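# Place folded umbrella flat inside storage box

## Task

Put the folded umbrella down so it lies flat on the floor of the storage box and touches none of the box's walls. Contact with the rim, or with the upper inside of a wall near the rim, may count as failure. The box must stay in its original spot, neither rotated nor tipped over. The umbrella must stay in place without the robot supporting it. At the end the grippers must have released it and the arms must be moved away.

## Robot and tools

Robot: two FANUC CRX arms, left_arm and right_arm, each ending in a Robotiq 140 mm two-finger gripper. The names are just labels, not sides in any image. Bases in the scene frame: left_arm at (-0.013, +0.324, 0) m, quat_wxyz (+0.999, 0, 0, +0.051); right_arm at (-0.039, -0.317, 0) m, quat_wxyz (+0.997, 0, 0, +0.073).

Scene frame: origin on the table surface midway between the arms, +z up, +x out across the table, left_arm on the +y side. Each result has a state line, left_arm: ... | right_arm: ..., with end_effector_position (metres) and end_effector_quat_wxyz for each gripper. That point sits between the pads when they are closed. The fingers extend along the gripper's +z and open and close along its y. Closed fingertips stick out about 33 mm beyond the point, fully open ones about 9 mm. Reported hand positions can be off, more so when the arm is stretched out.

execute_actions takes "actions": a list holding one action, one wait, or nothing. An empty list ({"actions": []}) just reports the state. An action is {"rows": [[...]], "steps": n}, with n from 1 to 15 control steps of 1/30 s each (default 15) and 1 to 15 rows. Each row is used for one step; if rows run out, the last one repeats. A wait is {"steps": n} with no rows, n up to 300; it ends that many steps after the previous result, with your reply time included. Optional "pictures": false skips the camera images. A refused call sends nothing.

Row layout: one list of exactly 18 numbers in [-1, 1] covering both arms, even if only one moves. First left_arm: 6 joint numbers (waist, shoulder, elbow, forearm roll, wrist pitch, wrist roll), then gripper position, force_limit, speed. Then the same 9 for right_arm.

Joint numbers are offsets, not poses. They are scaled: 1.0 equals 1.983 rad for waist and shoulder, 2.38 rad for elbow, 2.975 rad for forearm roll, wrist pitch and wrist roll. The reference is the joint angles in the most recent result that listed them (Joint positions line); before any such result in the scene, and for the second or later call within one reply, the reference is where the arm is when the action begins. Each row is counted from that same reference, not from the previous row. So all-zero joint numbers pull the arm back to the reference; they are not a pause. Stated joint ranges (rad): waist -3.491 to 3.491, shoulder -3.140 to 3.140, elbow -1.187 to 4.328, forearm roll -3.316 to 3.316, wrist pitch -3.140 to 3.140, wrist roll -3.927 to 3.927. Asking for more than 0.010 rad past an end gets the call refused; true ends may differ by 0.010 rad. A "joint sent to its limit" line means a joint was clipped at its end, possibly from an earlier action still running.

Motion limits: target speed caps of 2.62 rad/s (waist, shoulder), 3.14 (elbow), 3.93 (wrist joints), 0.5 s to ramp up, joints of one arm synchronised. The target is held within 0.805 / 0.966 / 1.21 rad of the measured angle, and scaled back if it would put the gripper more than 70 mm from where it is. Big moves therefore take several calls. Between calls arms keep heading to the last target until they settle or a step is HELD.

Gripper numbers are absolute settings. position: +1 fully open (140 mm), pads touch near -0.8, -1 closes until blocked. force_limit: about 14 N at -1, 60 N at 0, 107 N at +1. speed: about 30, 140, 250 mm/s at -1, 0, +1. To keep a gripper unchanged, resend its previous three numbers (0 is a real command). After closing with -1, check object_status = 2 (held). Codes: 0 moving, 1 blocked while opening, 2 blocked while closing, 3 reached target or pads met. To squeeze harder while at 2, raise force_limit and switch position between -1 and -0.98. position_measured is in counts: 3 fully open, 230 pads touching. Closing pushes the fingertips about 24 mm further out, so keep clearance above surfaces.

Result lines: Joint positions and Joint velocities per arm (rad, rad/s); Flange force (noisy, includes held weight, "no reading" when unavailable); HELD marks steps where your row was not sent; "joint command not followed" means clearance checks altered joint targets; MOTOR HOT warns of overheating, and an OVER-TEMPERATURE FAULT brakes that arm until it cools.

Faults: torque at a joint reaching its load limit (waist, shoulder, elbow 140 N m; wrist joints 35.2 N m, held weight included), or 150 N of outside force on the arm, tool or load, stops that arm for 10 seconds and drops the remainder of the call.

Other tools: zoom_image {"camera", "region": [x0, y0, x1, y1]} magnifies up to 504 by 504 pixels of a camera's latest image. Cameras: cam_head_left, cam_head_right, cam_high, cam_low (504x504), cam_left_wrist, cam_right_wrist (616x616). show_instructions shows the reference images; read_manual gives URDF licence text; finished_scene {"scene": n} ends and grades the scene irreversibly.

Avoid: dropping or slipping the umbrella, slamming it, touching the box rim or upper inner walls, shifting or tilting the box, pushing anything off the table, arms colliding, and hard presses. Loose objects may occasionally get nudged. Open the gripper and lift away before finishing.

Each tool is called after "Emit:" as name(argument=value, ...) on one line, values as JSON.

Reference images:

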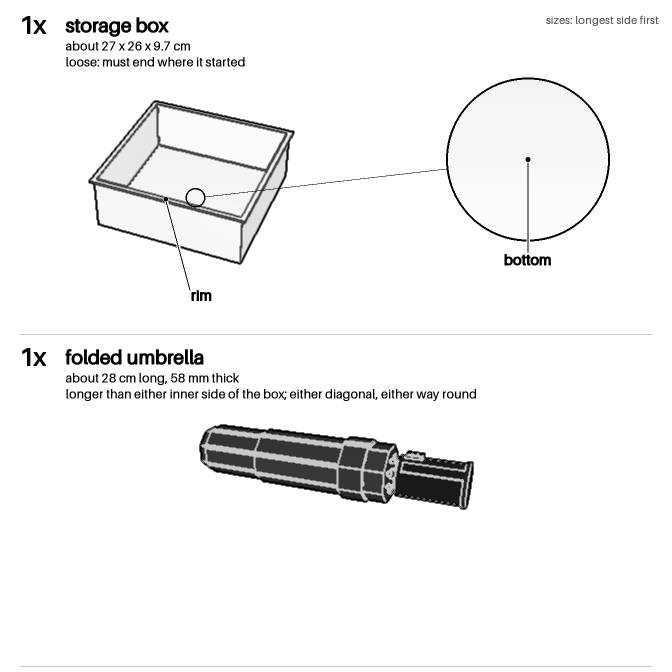

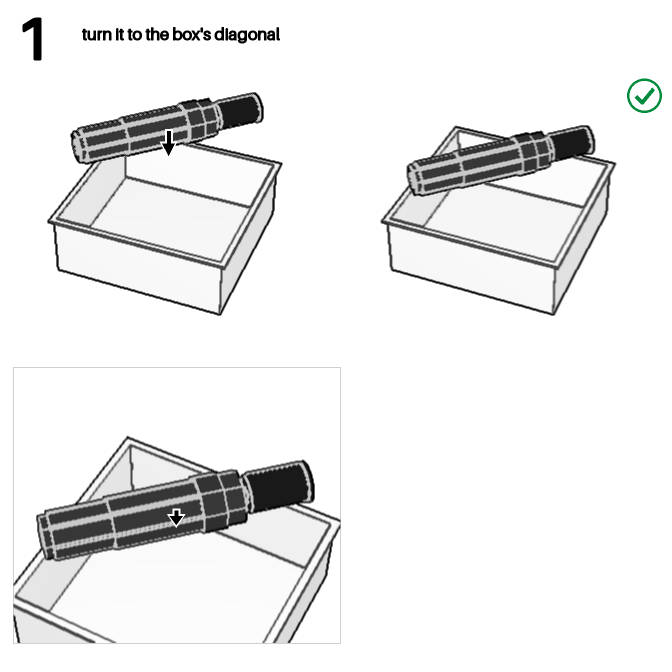

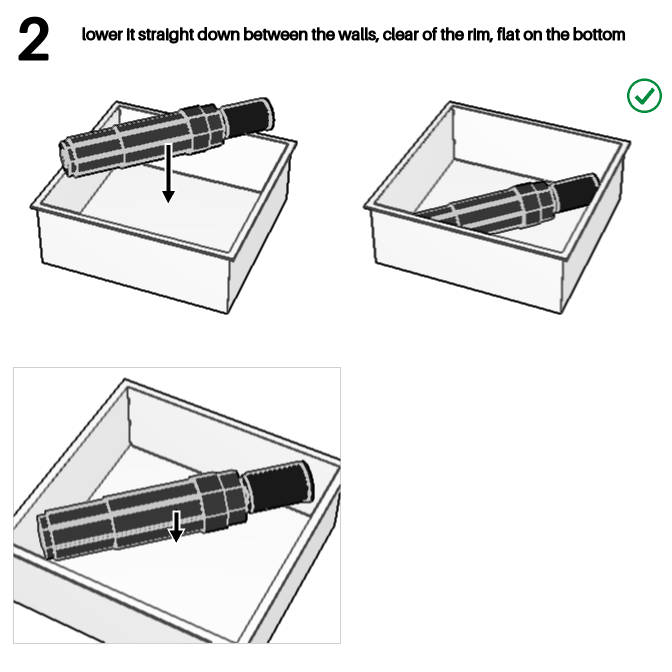

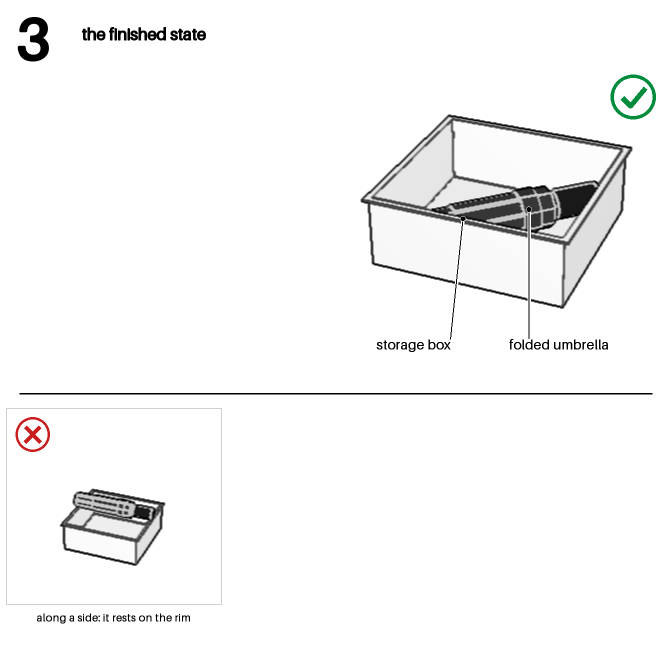

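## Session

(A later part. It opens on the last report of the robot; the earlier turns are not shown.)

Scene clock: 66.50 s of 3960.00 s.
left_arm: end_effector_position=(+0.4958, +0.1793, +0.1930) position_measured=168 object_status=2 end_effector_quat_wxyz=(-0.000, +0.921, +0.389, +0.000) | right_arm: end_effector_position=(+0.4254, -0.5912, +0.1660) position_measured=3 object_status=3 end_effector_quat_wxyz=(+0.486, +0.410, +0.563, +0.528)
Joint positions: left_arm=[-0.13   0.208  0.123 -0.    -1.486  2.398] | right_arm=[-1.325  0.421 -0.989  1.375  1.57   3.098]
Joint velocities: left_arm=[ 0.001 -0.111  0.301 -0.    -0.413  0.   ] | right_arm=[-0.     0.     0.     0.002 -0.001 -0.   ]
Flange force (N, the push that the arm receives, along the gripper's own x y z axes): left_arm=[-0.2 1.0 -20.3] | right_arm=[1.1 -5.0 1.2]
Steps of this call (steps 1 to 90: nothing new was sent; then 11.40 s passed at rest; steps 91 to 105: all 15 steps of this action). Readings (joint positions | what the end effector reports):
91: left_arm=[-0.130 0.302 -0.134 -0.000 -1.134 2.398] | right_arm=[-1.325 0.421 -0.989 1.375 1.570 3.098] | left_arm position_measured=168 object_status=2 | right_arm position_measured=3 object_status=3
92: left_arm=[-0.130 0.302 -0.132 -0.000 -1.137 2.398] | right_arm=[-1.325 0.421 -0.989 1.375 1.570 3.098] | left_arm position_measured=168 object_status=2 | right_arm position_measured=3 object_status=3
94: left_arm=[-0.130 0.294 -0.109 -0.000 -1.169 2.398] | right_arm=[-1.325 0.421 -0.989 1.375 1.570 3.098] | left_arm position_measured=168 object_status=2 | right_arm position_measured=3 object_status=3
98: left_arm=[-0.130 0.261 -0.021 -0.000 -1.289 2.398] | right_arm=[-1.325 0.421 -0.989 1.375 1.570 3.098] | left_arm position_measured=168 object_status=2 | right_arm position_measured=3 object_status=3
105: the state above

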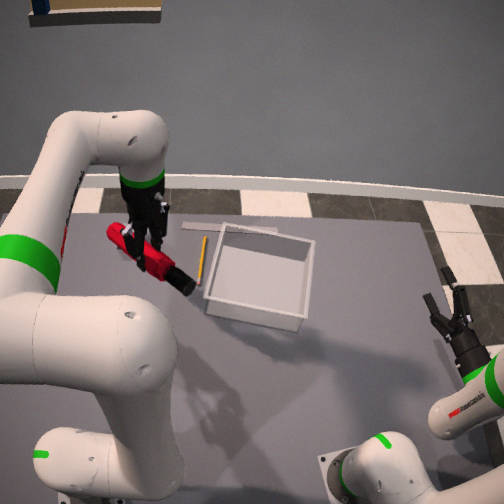

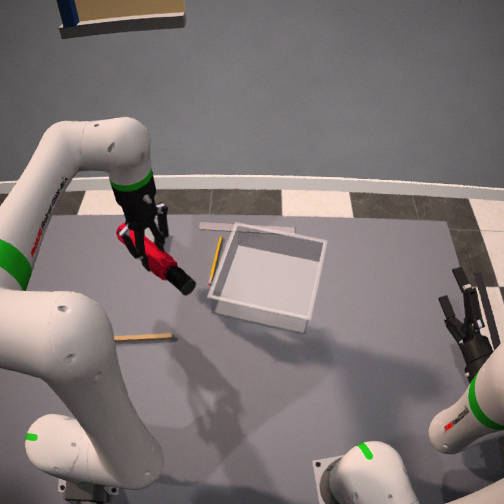

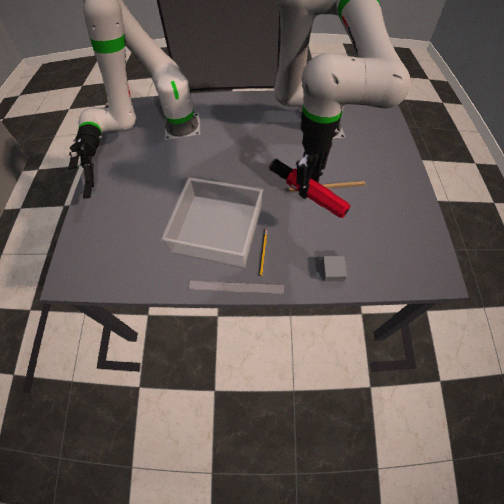

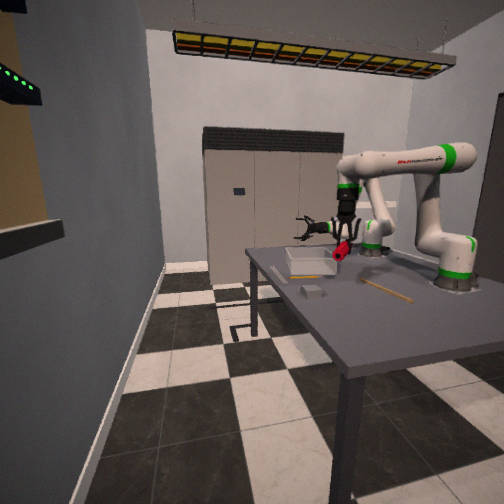

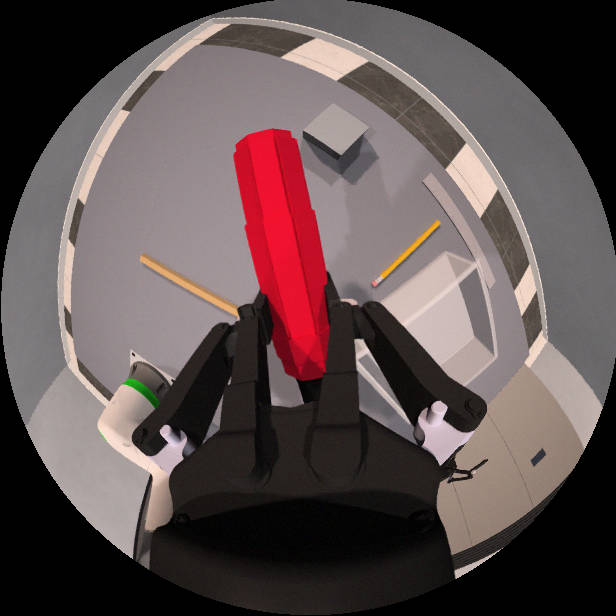

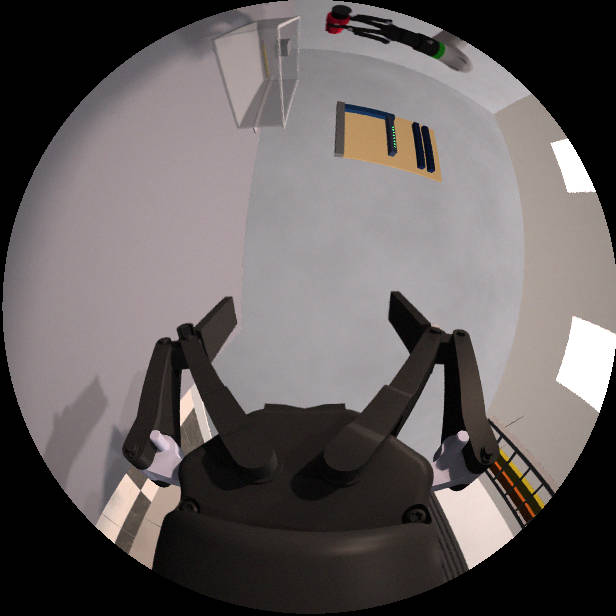

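Emit:
execute_actions(actions=[{"rows":[[-0.2387,0.3038,0.3763,0,-0.0985,0.0692,-1,0,0,0,0,0,0,0,0,1,0,0]],"steps":15}], pictures=false)

Emit:
execute_actions(actions=[{"steps":30}])

Scene clock: 72.83 s of 3960.00 s.
left_arm: end_effector_position=(+0.5547, +0.0523, +0.2163) position_measured=168 object_status=2 end_effector_quat_wxyz=(-0.000, +0.943, +0.334, +0.000) | right_arm: end_effector_position=(+0.4254, -0.5912, +0.1660) position_measured=3 object_status=3 end_effector_quat_wxyz=(+0.486, +0.410, +0.563, +0.528)
Joint positions: left_arm=[-0.339  0.472  0.525 -0.    -1.624  2.489] | right_arm=[-1.325  0.421 -0.989  1.375  1.57   3.098]
Joint velocities: left_arm=[-0.531  0.682  0.995 -0.001 -0.309  0.229] | right_arm=[ 0.    -0.    -0.    -0.     0.    -0.001]
Flange force (N, the push that the arm receives, along the gripper's own x y z axes): left_arm=[7.6 12.8 -4.0] | right_arm=[1.2 -4.2 -0.7]
Steps of this call (steps 1 to 30: the robot went on to your last target; steps 31 to 90: nothing new was sent; then 2.83 s passed at rest; steps 91 to 105: all 15 steps of this action). Readings (joint positions | what the end effector reports):
91: left_arm=[-0.130 0.204 0.134 -0.000 -1.501 2.398] | right_arm=[-1.325 0.421 -0.989 1.375 1.570 3.098] | left_arm position_measured=168 object_status=2 | right_arm position_measured=3 object_status=3
92: left_arm=[-0.131 0.205 0.136 -0.000 -1.502 2.398] | right_arm=[-1.325 0.421 -0.989 1.375 1.570 3.098] | left_arm position_measured=168 object_status=2 | right_arm position_measured=3 object_status=3
94: left_arm=[-0.144 0.223 0.161 -0.000 -1.510 2.404] | right_arm=[-1.325 0.421 -0.989 1.375 1.570 3.098] | left_arm position_measured=168 object_status=2 | right_arm position_measured=3 object_status=3
98: left_arm=[-0.212 0.309 0.287 -0.000 -1.549 2.434] | right_arm=[-1.325 0.421 -0.989 1.375 1.570 3.098] | left_arm position_measured=168 object_status=2 | right_arm position_measured=3 object_status=3
105: the state above

Scene clock: 73.83 s of 3960.00 s.
left_arm: end_effector_position=(+0.5536, -0.1354, +0.1998) position_measured=168 object_status=2 end_effector_quat_wxyz=(-0.000, +0.965, +0.263, +0.000) | right_arm: end_effector_position=(+0.4254, -0.5912, +0.1660) position_measured=3 object_status=3 end_effector_quat_wxyz=(+0.486, +0.410, +0.563, +0.528)
Joint positions: left_arm=[-0.603  0.81   1.018 -0.    -1.779  2.604] | right_arm=[-1.325  0.421 -0.989  1.375  1.57   3.098]
Joint velocities: left_arm=[ 0.    -0.     0.    -0.    -0.    -0.001] | right_arm=[ 0.     0.     0.001  0.001  0.    -0.   ]
Flange force (N, the push that the arm receives, along the gripper's own x y z axes): left_arm=no reading | right_arm=[1.0 -4.1 -1.3]
Steps of this call (steps 1 to 30: the robot went on to your last target). Readings (joint positions | what the end effector reports):
1: left_arm=[-0.357 0.495 0.559 -0.000 -1.634 2.497] | right_arm=[-1.325 0.421 -0.989 1.375 1.570 3.098] | left_arm position_measured=168 object_status=2 | right_arm position_measured=3 object_status=3
2: left_arm=[-0.375 0.518 0.593 -0.000 -1.645 2.505] | right_arm=[-1.325 0.421 -0.989 1.375 1.570 3.098] | left_arm position_measured=168 object_status=2 | right_arm position_measured=3 object_status=3
4: left_arm=[-0.411 0.564 0.659 -0.000 -1.666 2.520] | right_arm=[-1.325 0.421 -0.989 1.375 1.570 3.098] | left_arm position_measured=168 object_status=2 | right_arm position_measured=3 object_status=3
8: left_arm=[-0.481 0.654 0.791 -0.000 -1.707 2.551] | right_arm=[-1.325 0.421 -0.989 1.375 1.570 3.098] | left_arm position_measured=168 object_status=2 | right_arm position_measured=3 object_status=3
30: the state above

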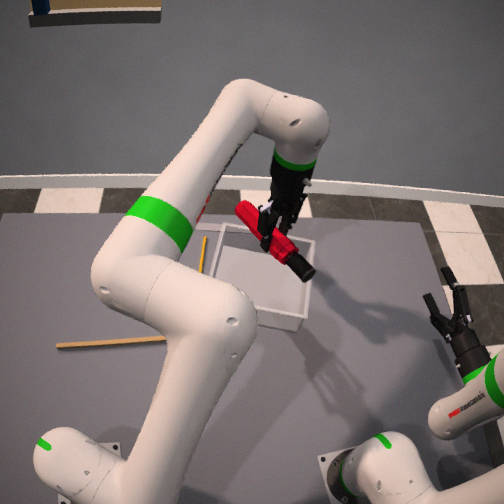

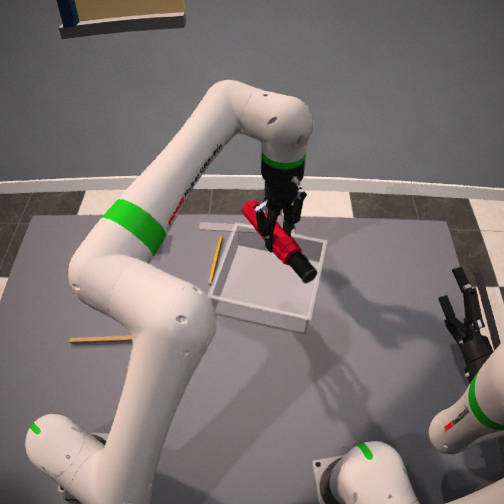

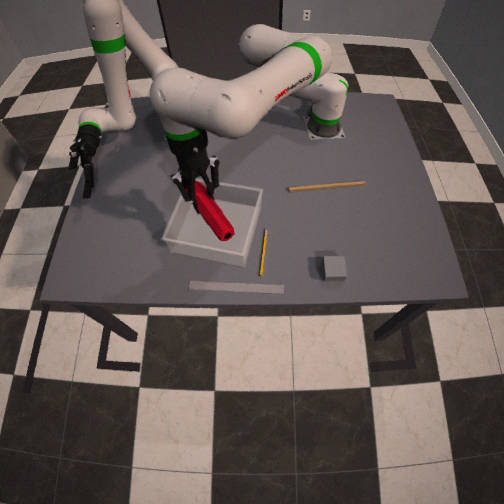

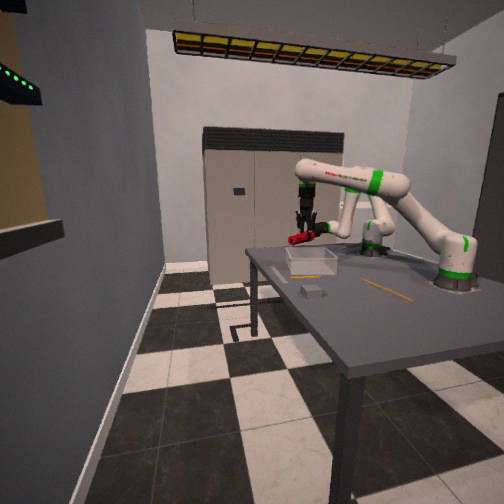

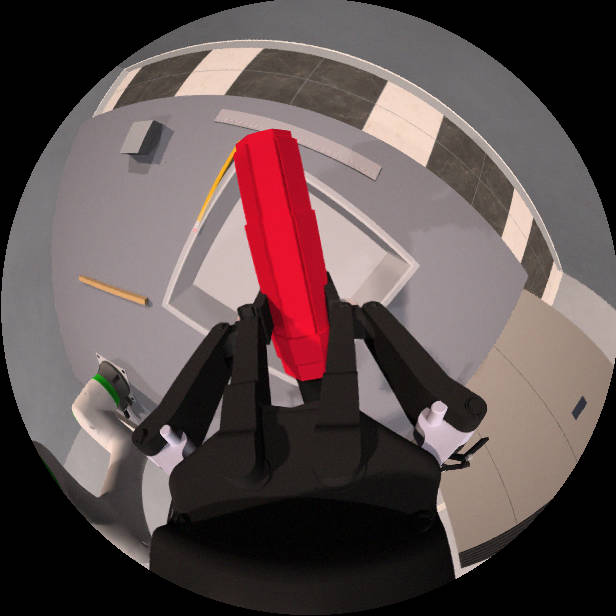

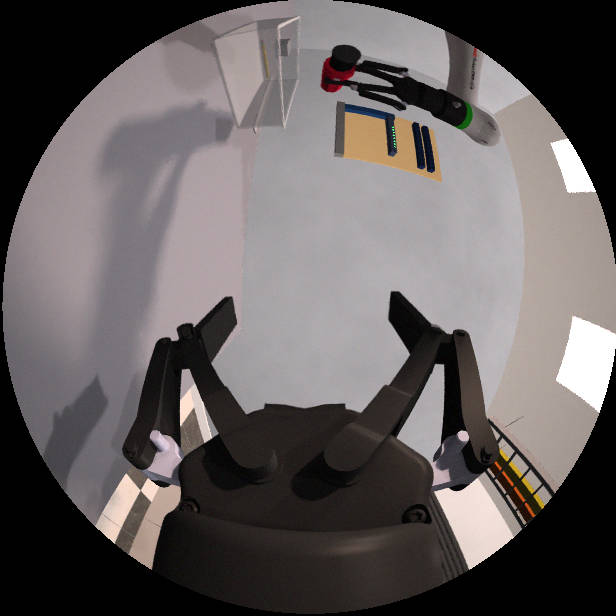

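Emit:
execute_actions(actions=[{"rows":[[0,-0.0136,-0.0635,0,0.0418,0,-1,0,0,0,0,0,0,0,0,1,0,0]],"steps":15}])

Emit:
zoom_image(camera="cam_high", region=[150,150,290,280])

Emit:
zoom_image(camera="cam_head_left", region=[190,190,340,340])

Scene clock: 83.80 s of 3960.00 s.
left_arm: end_effector_position=(+0.5537, -0.1355, +0.1551) position_measured=168 object_status=2 end_effector_quat_wxyz=(+0.000, +0.965, +0.263, +0.000) | right_arm: end_effector_position=(+0.4254, -0.5912, +0.1660) position_measured=3 object_status=3 end_effector_quat_wxyz=(+0.486, +0.410, +0.563, +0.528)
Joint positions: left_arm=[-0.603  0.783  0.867 -0.    -1.654  2.604] | right_arm=[-1.325  0.421 -0.989  1.375  1.57   3.098]
Joint velocities: left_arm=[-0.    -0.001 -0.001 -0.     0.001 -0.001] | right_arm=[-0.    -0.     0.     0.001  0.001  0.   ]
Flange force (N, the push that the arm receives, along the gripper's own x y z axes): left_arm=[0.6 4.1 -1.7] | right_arm=[-0.2 -4.5 -0.5]
Steps of this call (steps 1 to 15: the robot went on to your last target; steps 16 to 90: nothing new was sent; then 6.47 s passed at rest; steps 91 to 105: all 15 steps of this action). Readings (joint positions | what the end effector reports):
91: left_arm=[-0.603 0.810 1.018 -0.000 -1.779 2.604] | right_arm=[-1.325 0.421 -0.989 1.375 1.570 3.098] | left_arm position_measured=168 object_status=2 | right_arm position_measured=3 object_status=3
92: left_arm=[-0.603 0.810 1.017 -0.000 -1.777 2.604] | right_arm=[-1.325 0.421 -0.989 1.375 1.570 3.098] | left_arm position_measured=168 object_status=2 | right_arm position_measured=3 object_status=3
94: left_arm=[-0.603 0.805 0.991 -0.000 -1.756 2.604] | right_arm=[-1.325 0.421 -0.989 1.375 1.570 3.098] | left_arm position_measured=168 object_status=2 | right_arm position_measured=3 object_status=3
98: left_arm=[-0.603 0.788 0.891 -0.000 -1.674 2.604] | right_arm=[-1.325 0.421 -0.989 1.375 1.570 3.098] | left_arm position_measured=168 object_status=2 | right_arm position_measured=3 object_status=3
105: the state above

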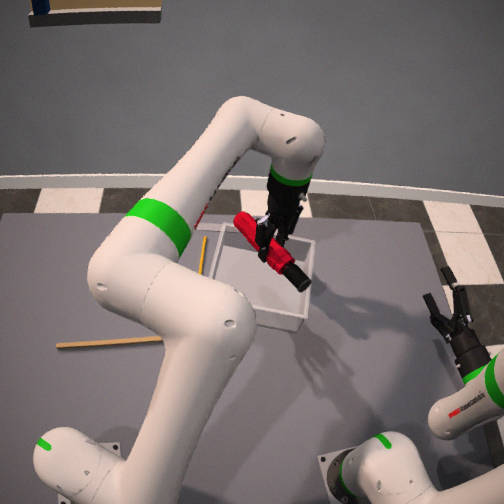

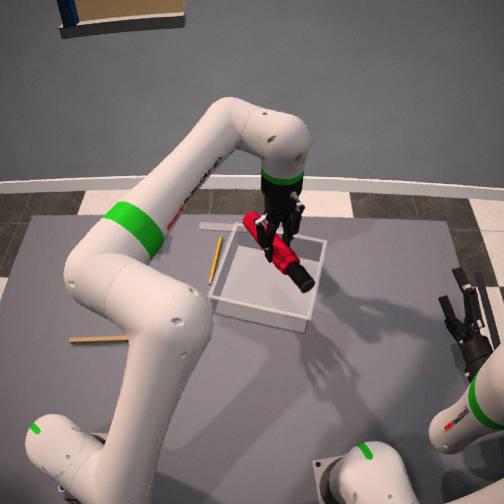

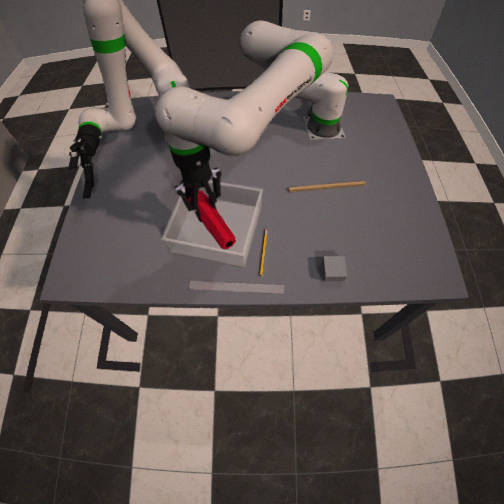

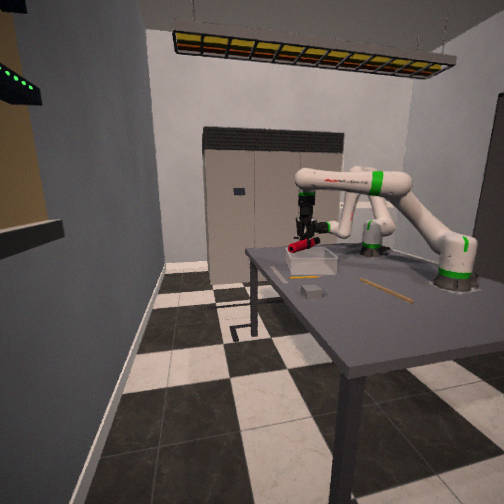

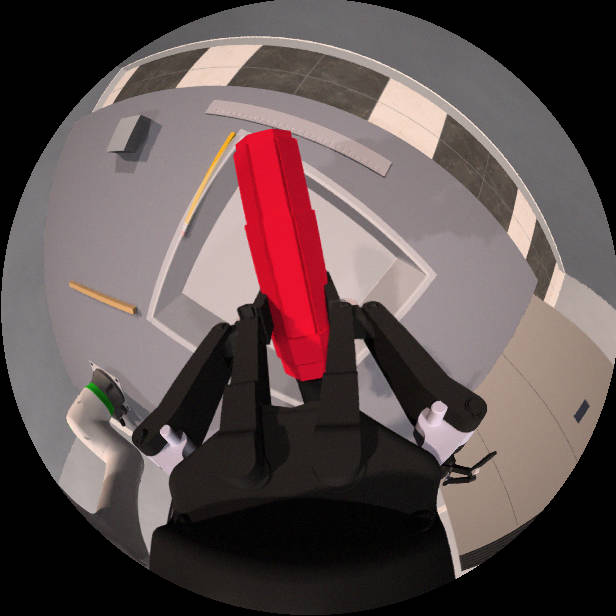

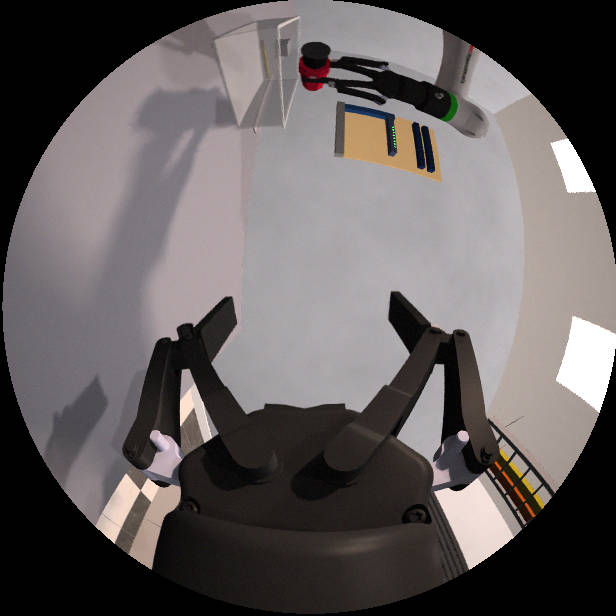

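Region (150, 150, 290, 280) of cam_high's 504x504 image, scaled by 3.600, with more detail than that image has; it fills the top 468 rows of this view, and the rest is white.

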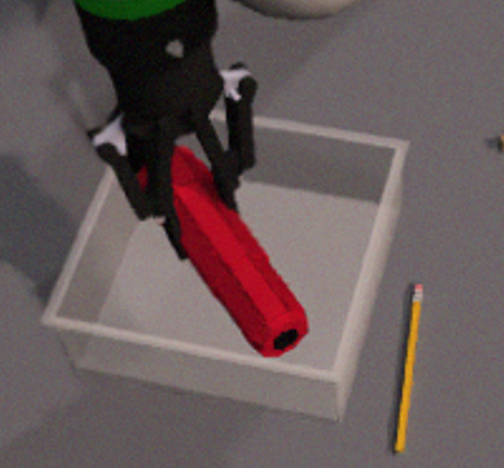

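Region (190, 190, 340, 340) of cam_head_left's 504x504 image, scaled by 3.360, with more detail than that image has.

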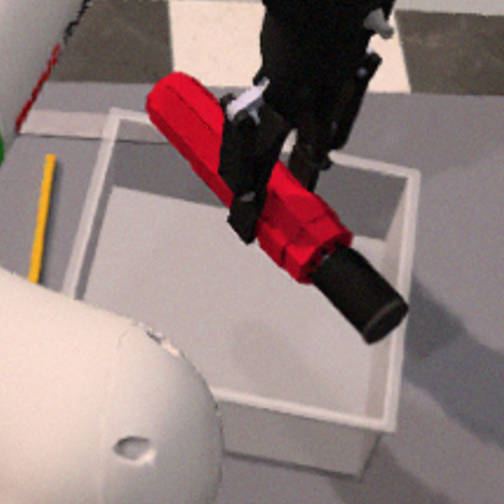

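Emit:
execute_actions(actions=[{"rows":[[-0.0006,-0.0486,-0.0716,0,0.0246,0.0003,-1,0,0,0,0,0,0,0,0,1,0,0]],"steps":15}])

Emit:
zoom_image(camera="cam_high", region=[150,150,290,280])

Emit:
zoom_image(camera="cam_head_left", region=[190,190,340,340])

Scene clock: 118.77 s of 3960.00 s.
left_arm: end_effector_position=(+0.5286, -0.1226, +0.1498) position_measured=168 object_status=2 end_effector_quat_wxyz=(-0.000, +0.965, +0.263, +0.000) | right_arm: end_effector_position=(+0.4254, -0.5912, +0.1660) position_measured=3 object_status=3 end_effector_quat_wxyz=(+0.486, +0.410, +0.563, +0.528)
Joint positions: left_arm=[-0.604  0.687  0.697 -0.    -1.581  2.605] | right_arm=[-1.325  0.421 -0.989  1.375  1.57   3.098]
Joint velocities: left_arm=[-0.     0.001 -0.002 -0.002  0.     0.001] | right_arm=[ 0.001 -0.001  0.     0.    -0.     0.001]
Flange force (N, the push that the arm receives, along the gripper's own x y z axes): left_arm=[4.1 10.3 -0.7] | right_arm=[-0.7 -4.9 0.9]
Steps of this call (steps 1 to 15: the robot went on to your last target; steps 16 to 90: nothing new was sent; then 31.47 s passed at rest; steps 91 to 105: all 15 steps of this action). Readings (joint positions | what the end effector reports):
91: left_arm=[-0.603 0.783 0.867 -0.000 -1.654 2.604] | right_arm=[-1.325 0.421 -0.989 1.375 1.570 3.098] | left_arm position_measured=168 object_status=2 | right_arm position_measured=3 object_status=3
92: left_arm=[-0.603 0.782 0.864 -0.000 -1.653 2.604] | right_arm=[-1.325 0.421 -0.989 1.375 1.570 3.098] | left_arm position_measured=168 object_status=2 | right_arm position_measured=3 object_status=3
94: left_arm=[-0.603 0.768 0.839 -0.000 -1.642 2.604] | right_arm=[-1.325 0.421 -0.989 1.375 1.570 3.098] | left_arm position_measured=168 object_status=2 | right_arm position_measured=3 object_status=3
98: left_arm=[-0.604 0.706 0.732 -0.000 -1.596 2.605] | right_arm=[-1.325 0.421 -0.989 1.375 1.570 3.098] | left_arm position_measured=168 object_status=2 | right_arm position_measured=3 object_status=3
105: the state above

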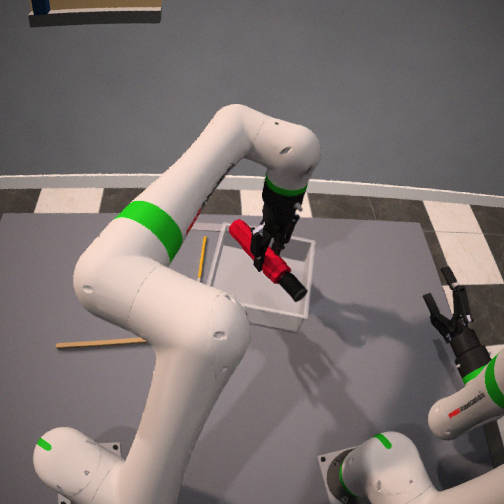

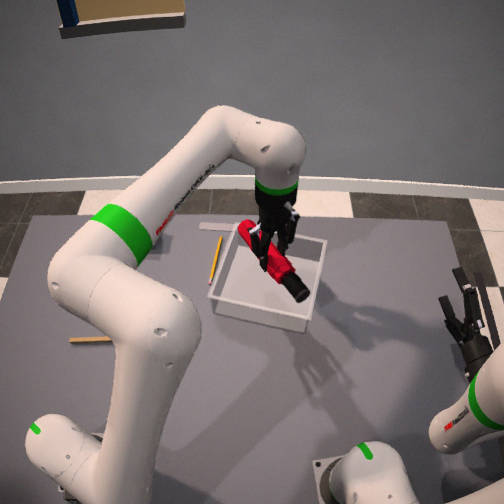

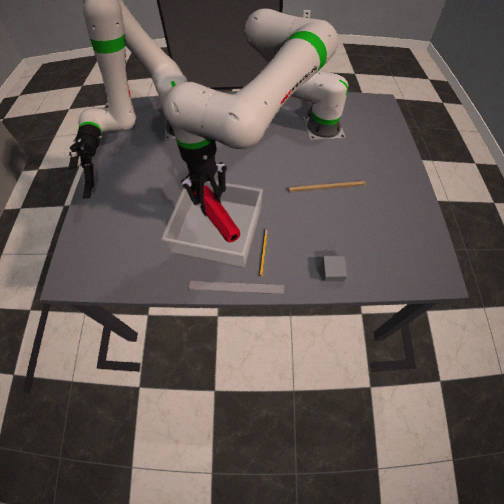

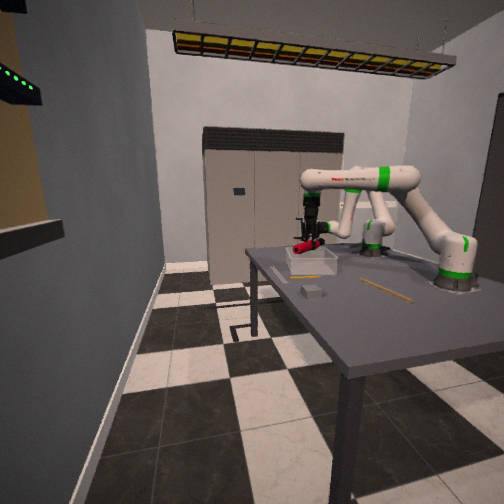

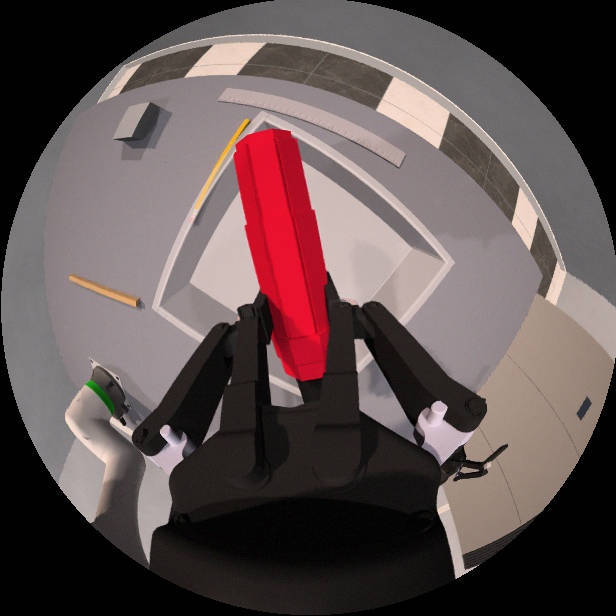

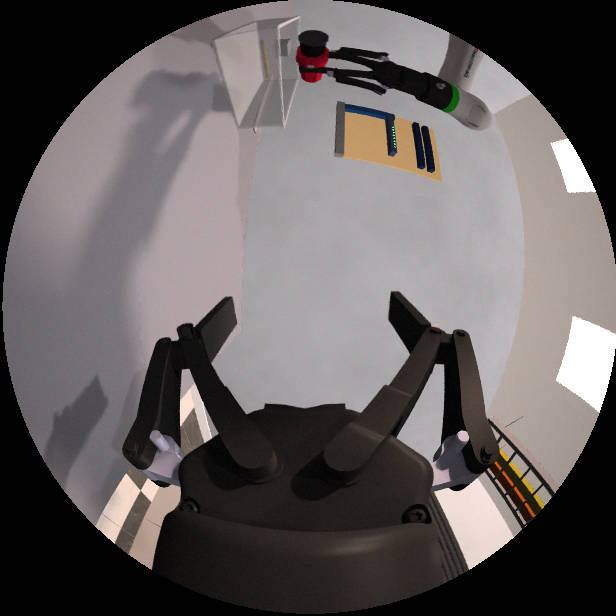

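Region (150, 150, 290, 280) of cam_high's 504x504 image, scaled by 3.600, with more detail than that image has; it fills the top 468 rows of this view, and the rest is white.

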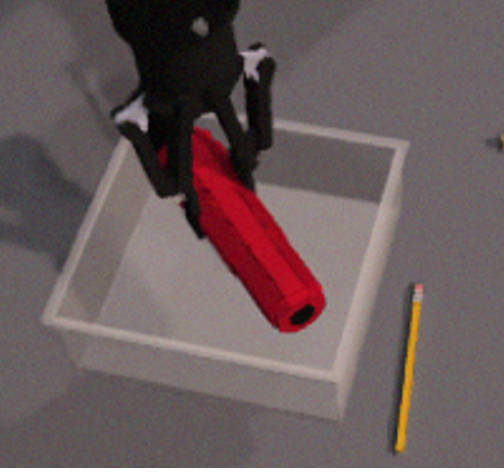

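Region (190, 190, 340, 340) of cam_head_left's 504x504 image, scaled by 3.360, with more detail than that image has.

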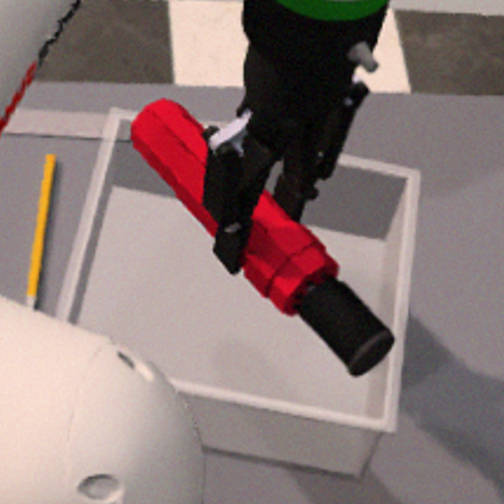

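Emit:
execute_actions(actions=[{"rows":[[0,0,-0.0117,0,0.0093,0,-1,0,0,0,0,0,0,0,0,1,0,0]],"steps":10}])

Emit:
zoom_image(camera="cam_high", region=[150,150,290,280])

Emit:
zoom_image(camera="cam_head_right", region=[200,190,350,340])

Emit:
zoom_image(camera="cam_low", region=[260,200,360,300])

Scene clock: 129.70 s of 3960.00 s.
left_arm: end_effector_position=(+0.5285, -0.1226, +0.1378) position_measured=168 object_status=2 end_effector_quat_wxyz=(-0.000, +0.965, +0.263, +0.000) | right_arm: end_effector_position=(+0.4254, -0.5912, +0.1660) position_measured=3 object_status=3 end_effector_quat_wxyz=(+0.486, +0.410, +0.563, +0.528)
Joint positions: left_arm=[-0.604  0.687  0.669 -0.    -1.553  2.605] | right_arm=[-1.325  0.421 -0.989  1.375  1.57   3.098]
Joint velocities: left_arm=[ 0.001 -0.001 -0.002  0.     0.001  0.002] | right_arm=[ 0.    -0.     0.    -0.001 -0.001  0.   ]
Flange force (N, the push that the arm receives, along the gripper's own x y z axes): left_arm=[0.7 3.5 1.2] | right_arm=[0.2 -5.1 1.4]
Steps of this call (steps 1 to 15: the robot went on to your last target; steps 16 to 90: nothing new was sent; then 7.60 s passed at rest; steps 91 to 100: all 10 steps of this action). Readings (joint positions | what the end effector reports):
91: left_arm=[-0.604 0.687 0.697 -0.000 -1.581 2.605] | right_arm=[-1.325 0.421 -0.989 1.375 1.570 3.098] | left_arm position_measured=168 object_status=2 | right_arm position_measured=3 object_status=3
92: left_arm=[-0.604 0.687 0.694 -0.000 -1.579 2.605] | right_arm=[-1.325 0.421 -0.989 1.375 1.570 3.098] | left_arm position_measured=168 object_status=2 | right_arm position_measured=3 object_status=3
94: left_arm=[-0.604 0.687 0.677 -0.000 -1.561 2.605] | right_arm=[-1.325 0.421 -0.989 1.375 1.570 3.098] | left_arm position_measured=168 object_status=2 | right_arm position_measured=3 object_status=3
98: left_arm=[-0.604 0.687 0.669 -0.000 -1.554 2.605] | right_arm=[-1.325 0.421 -0.989 1.375 1.570 3.098] | left_arm position_measured=168 object_status=2 | right_arm position_measured=3 object_status=3
100: the state above

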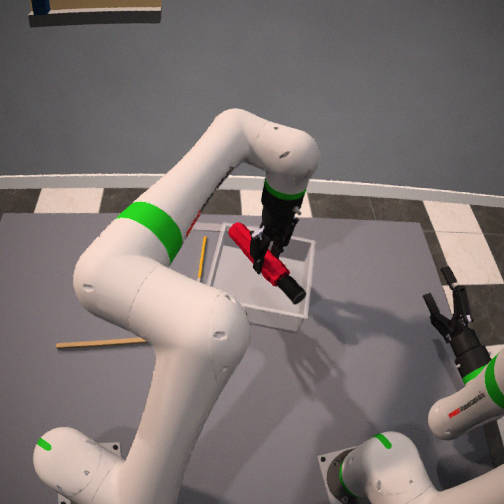

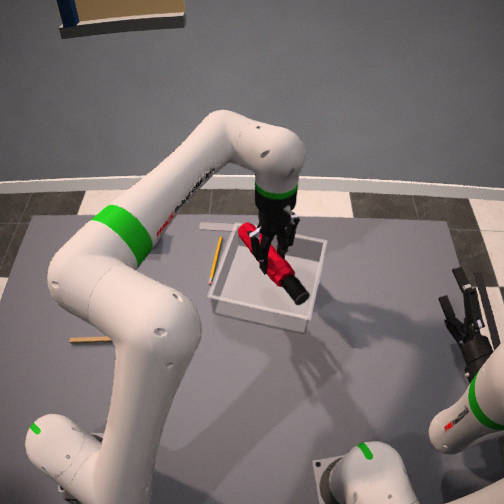

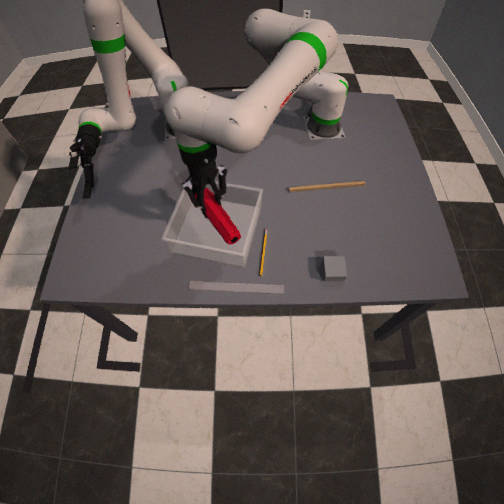

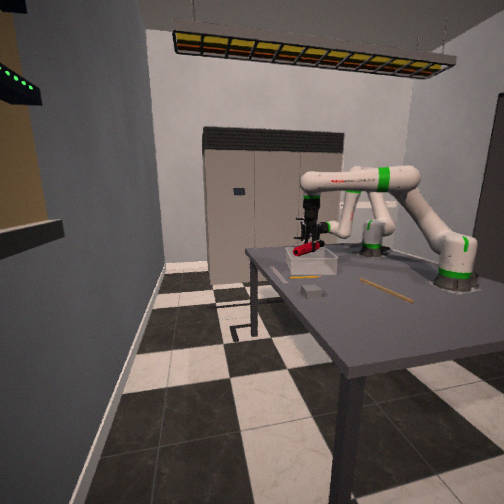

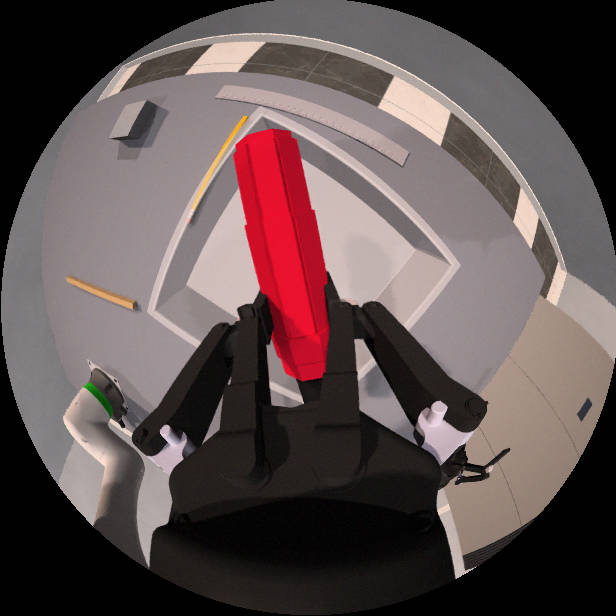

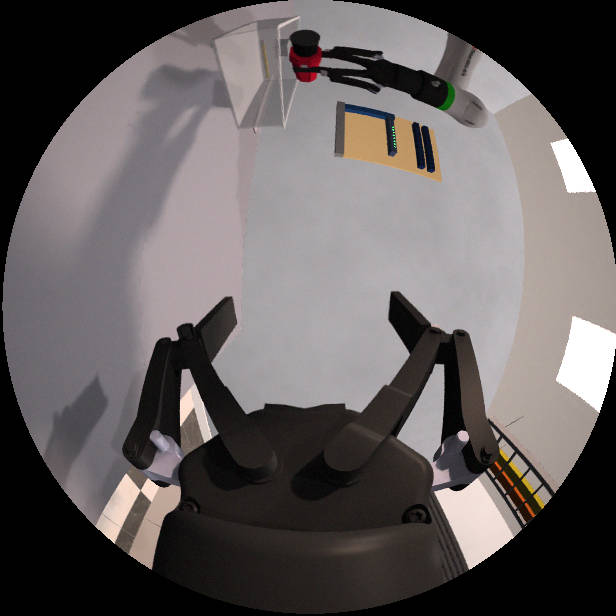

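Region (150, 150, 290, 280) of cam_high's 504x504 image, scaled by 3.600, with more detail than that image has; it fills the top 468 rows of this view, and the rest is white.

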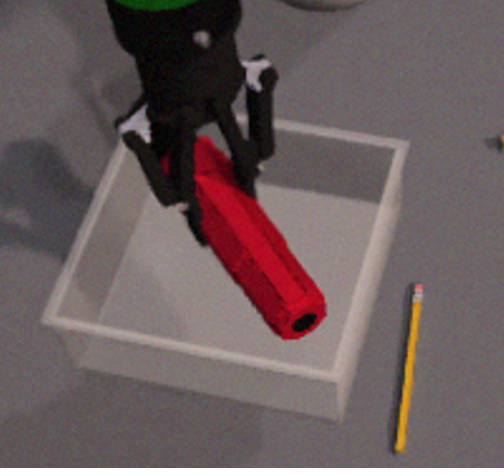

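Region (200, 190, 350, 340) of cam_head_right's 504x504 image, scaled by 3.360, with more detail than that image has.

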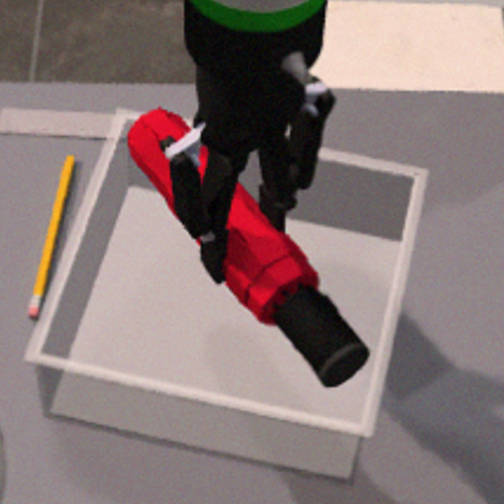

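Region (260, 200, 360, 300) of cam_low's 504x504 image, scaled by 5.040, with more detail than that image has.

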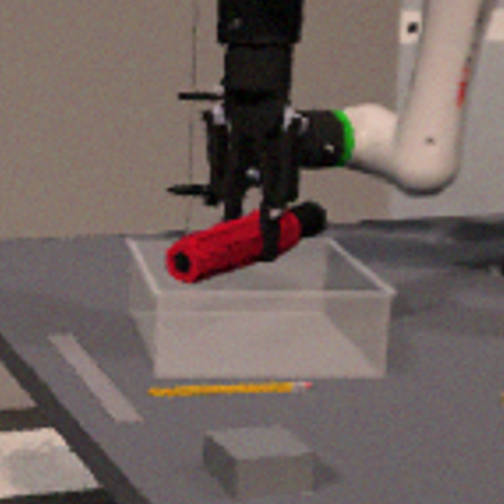

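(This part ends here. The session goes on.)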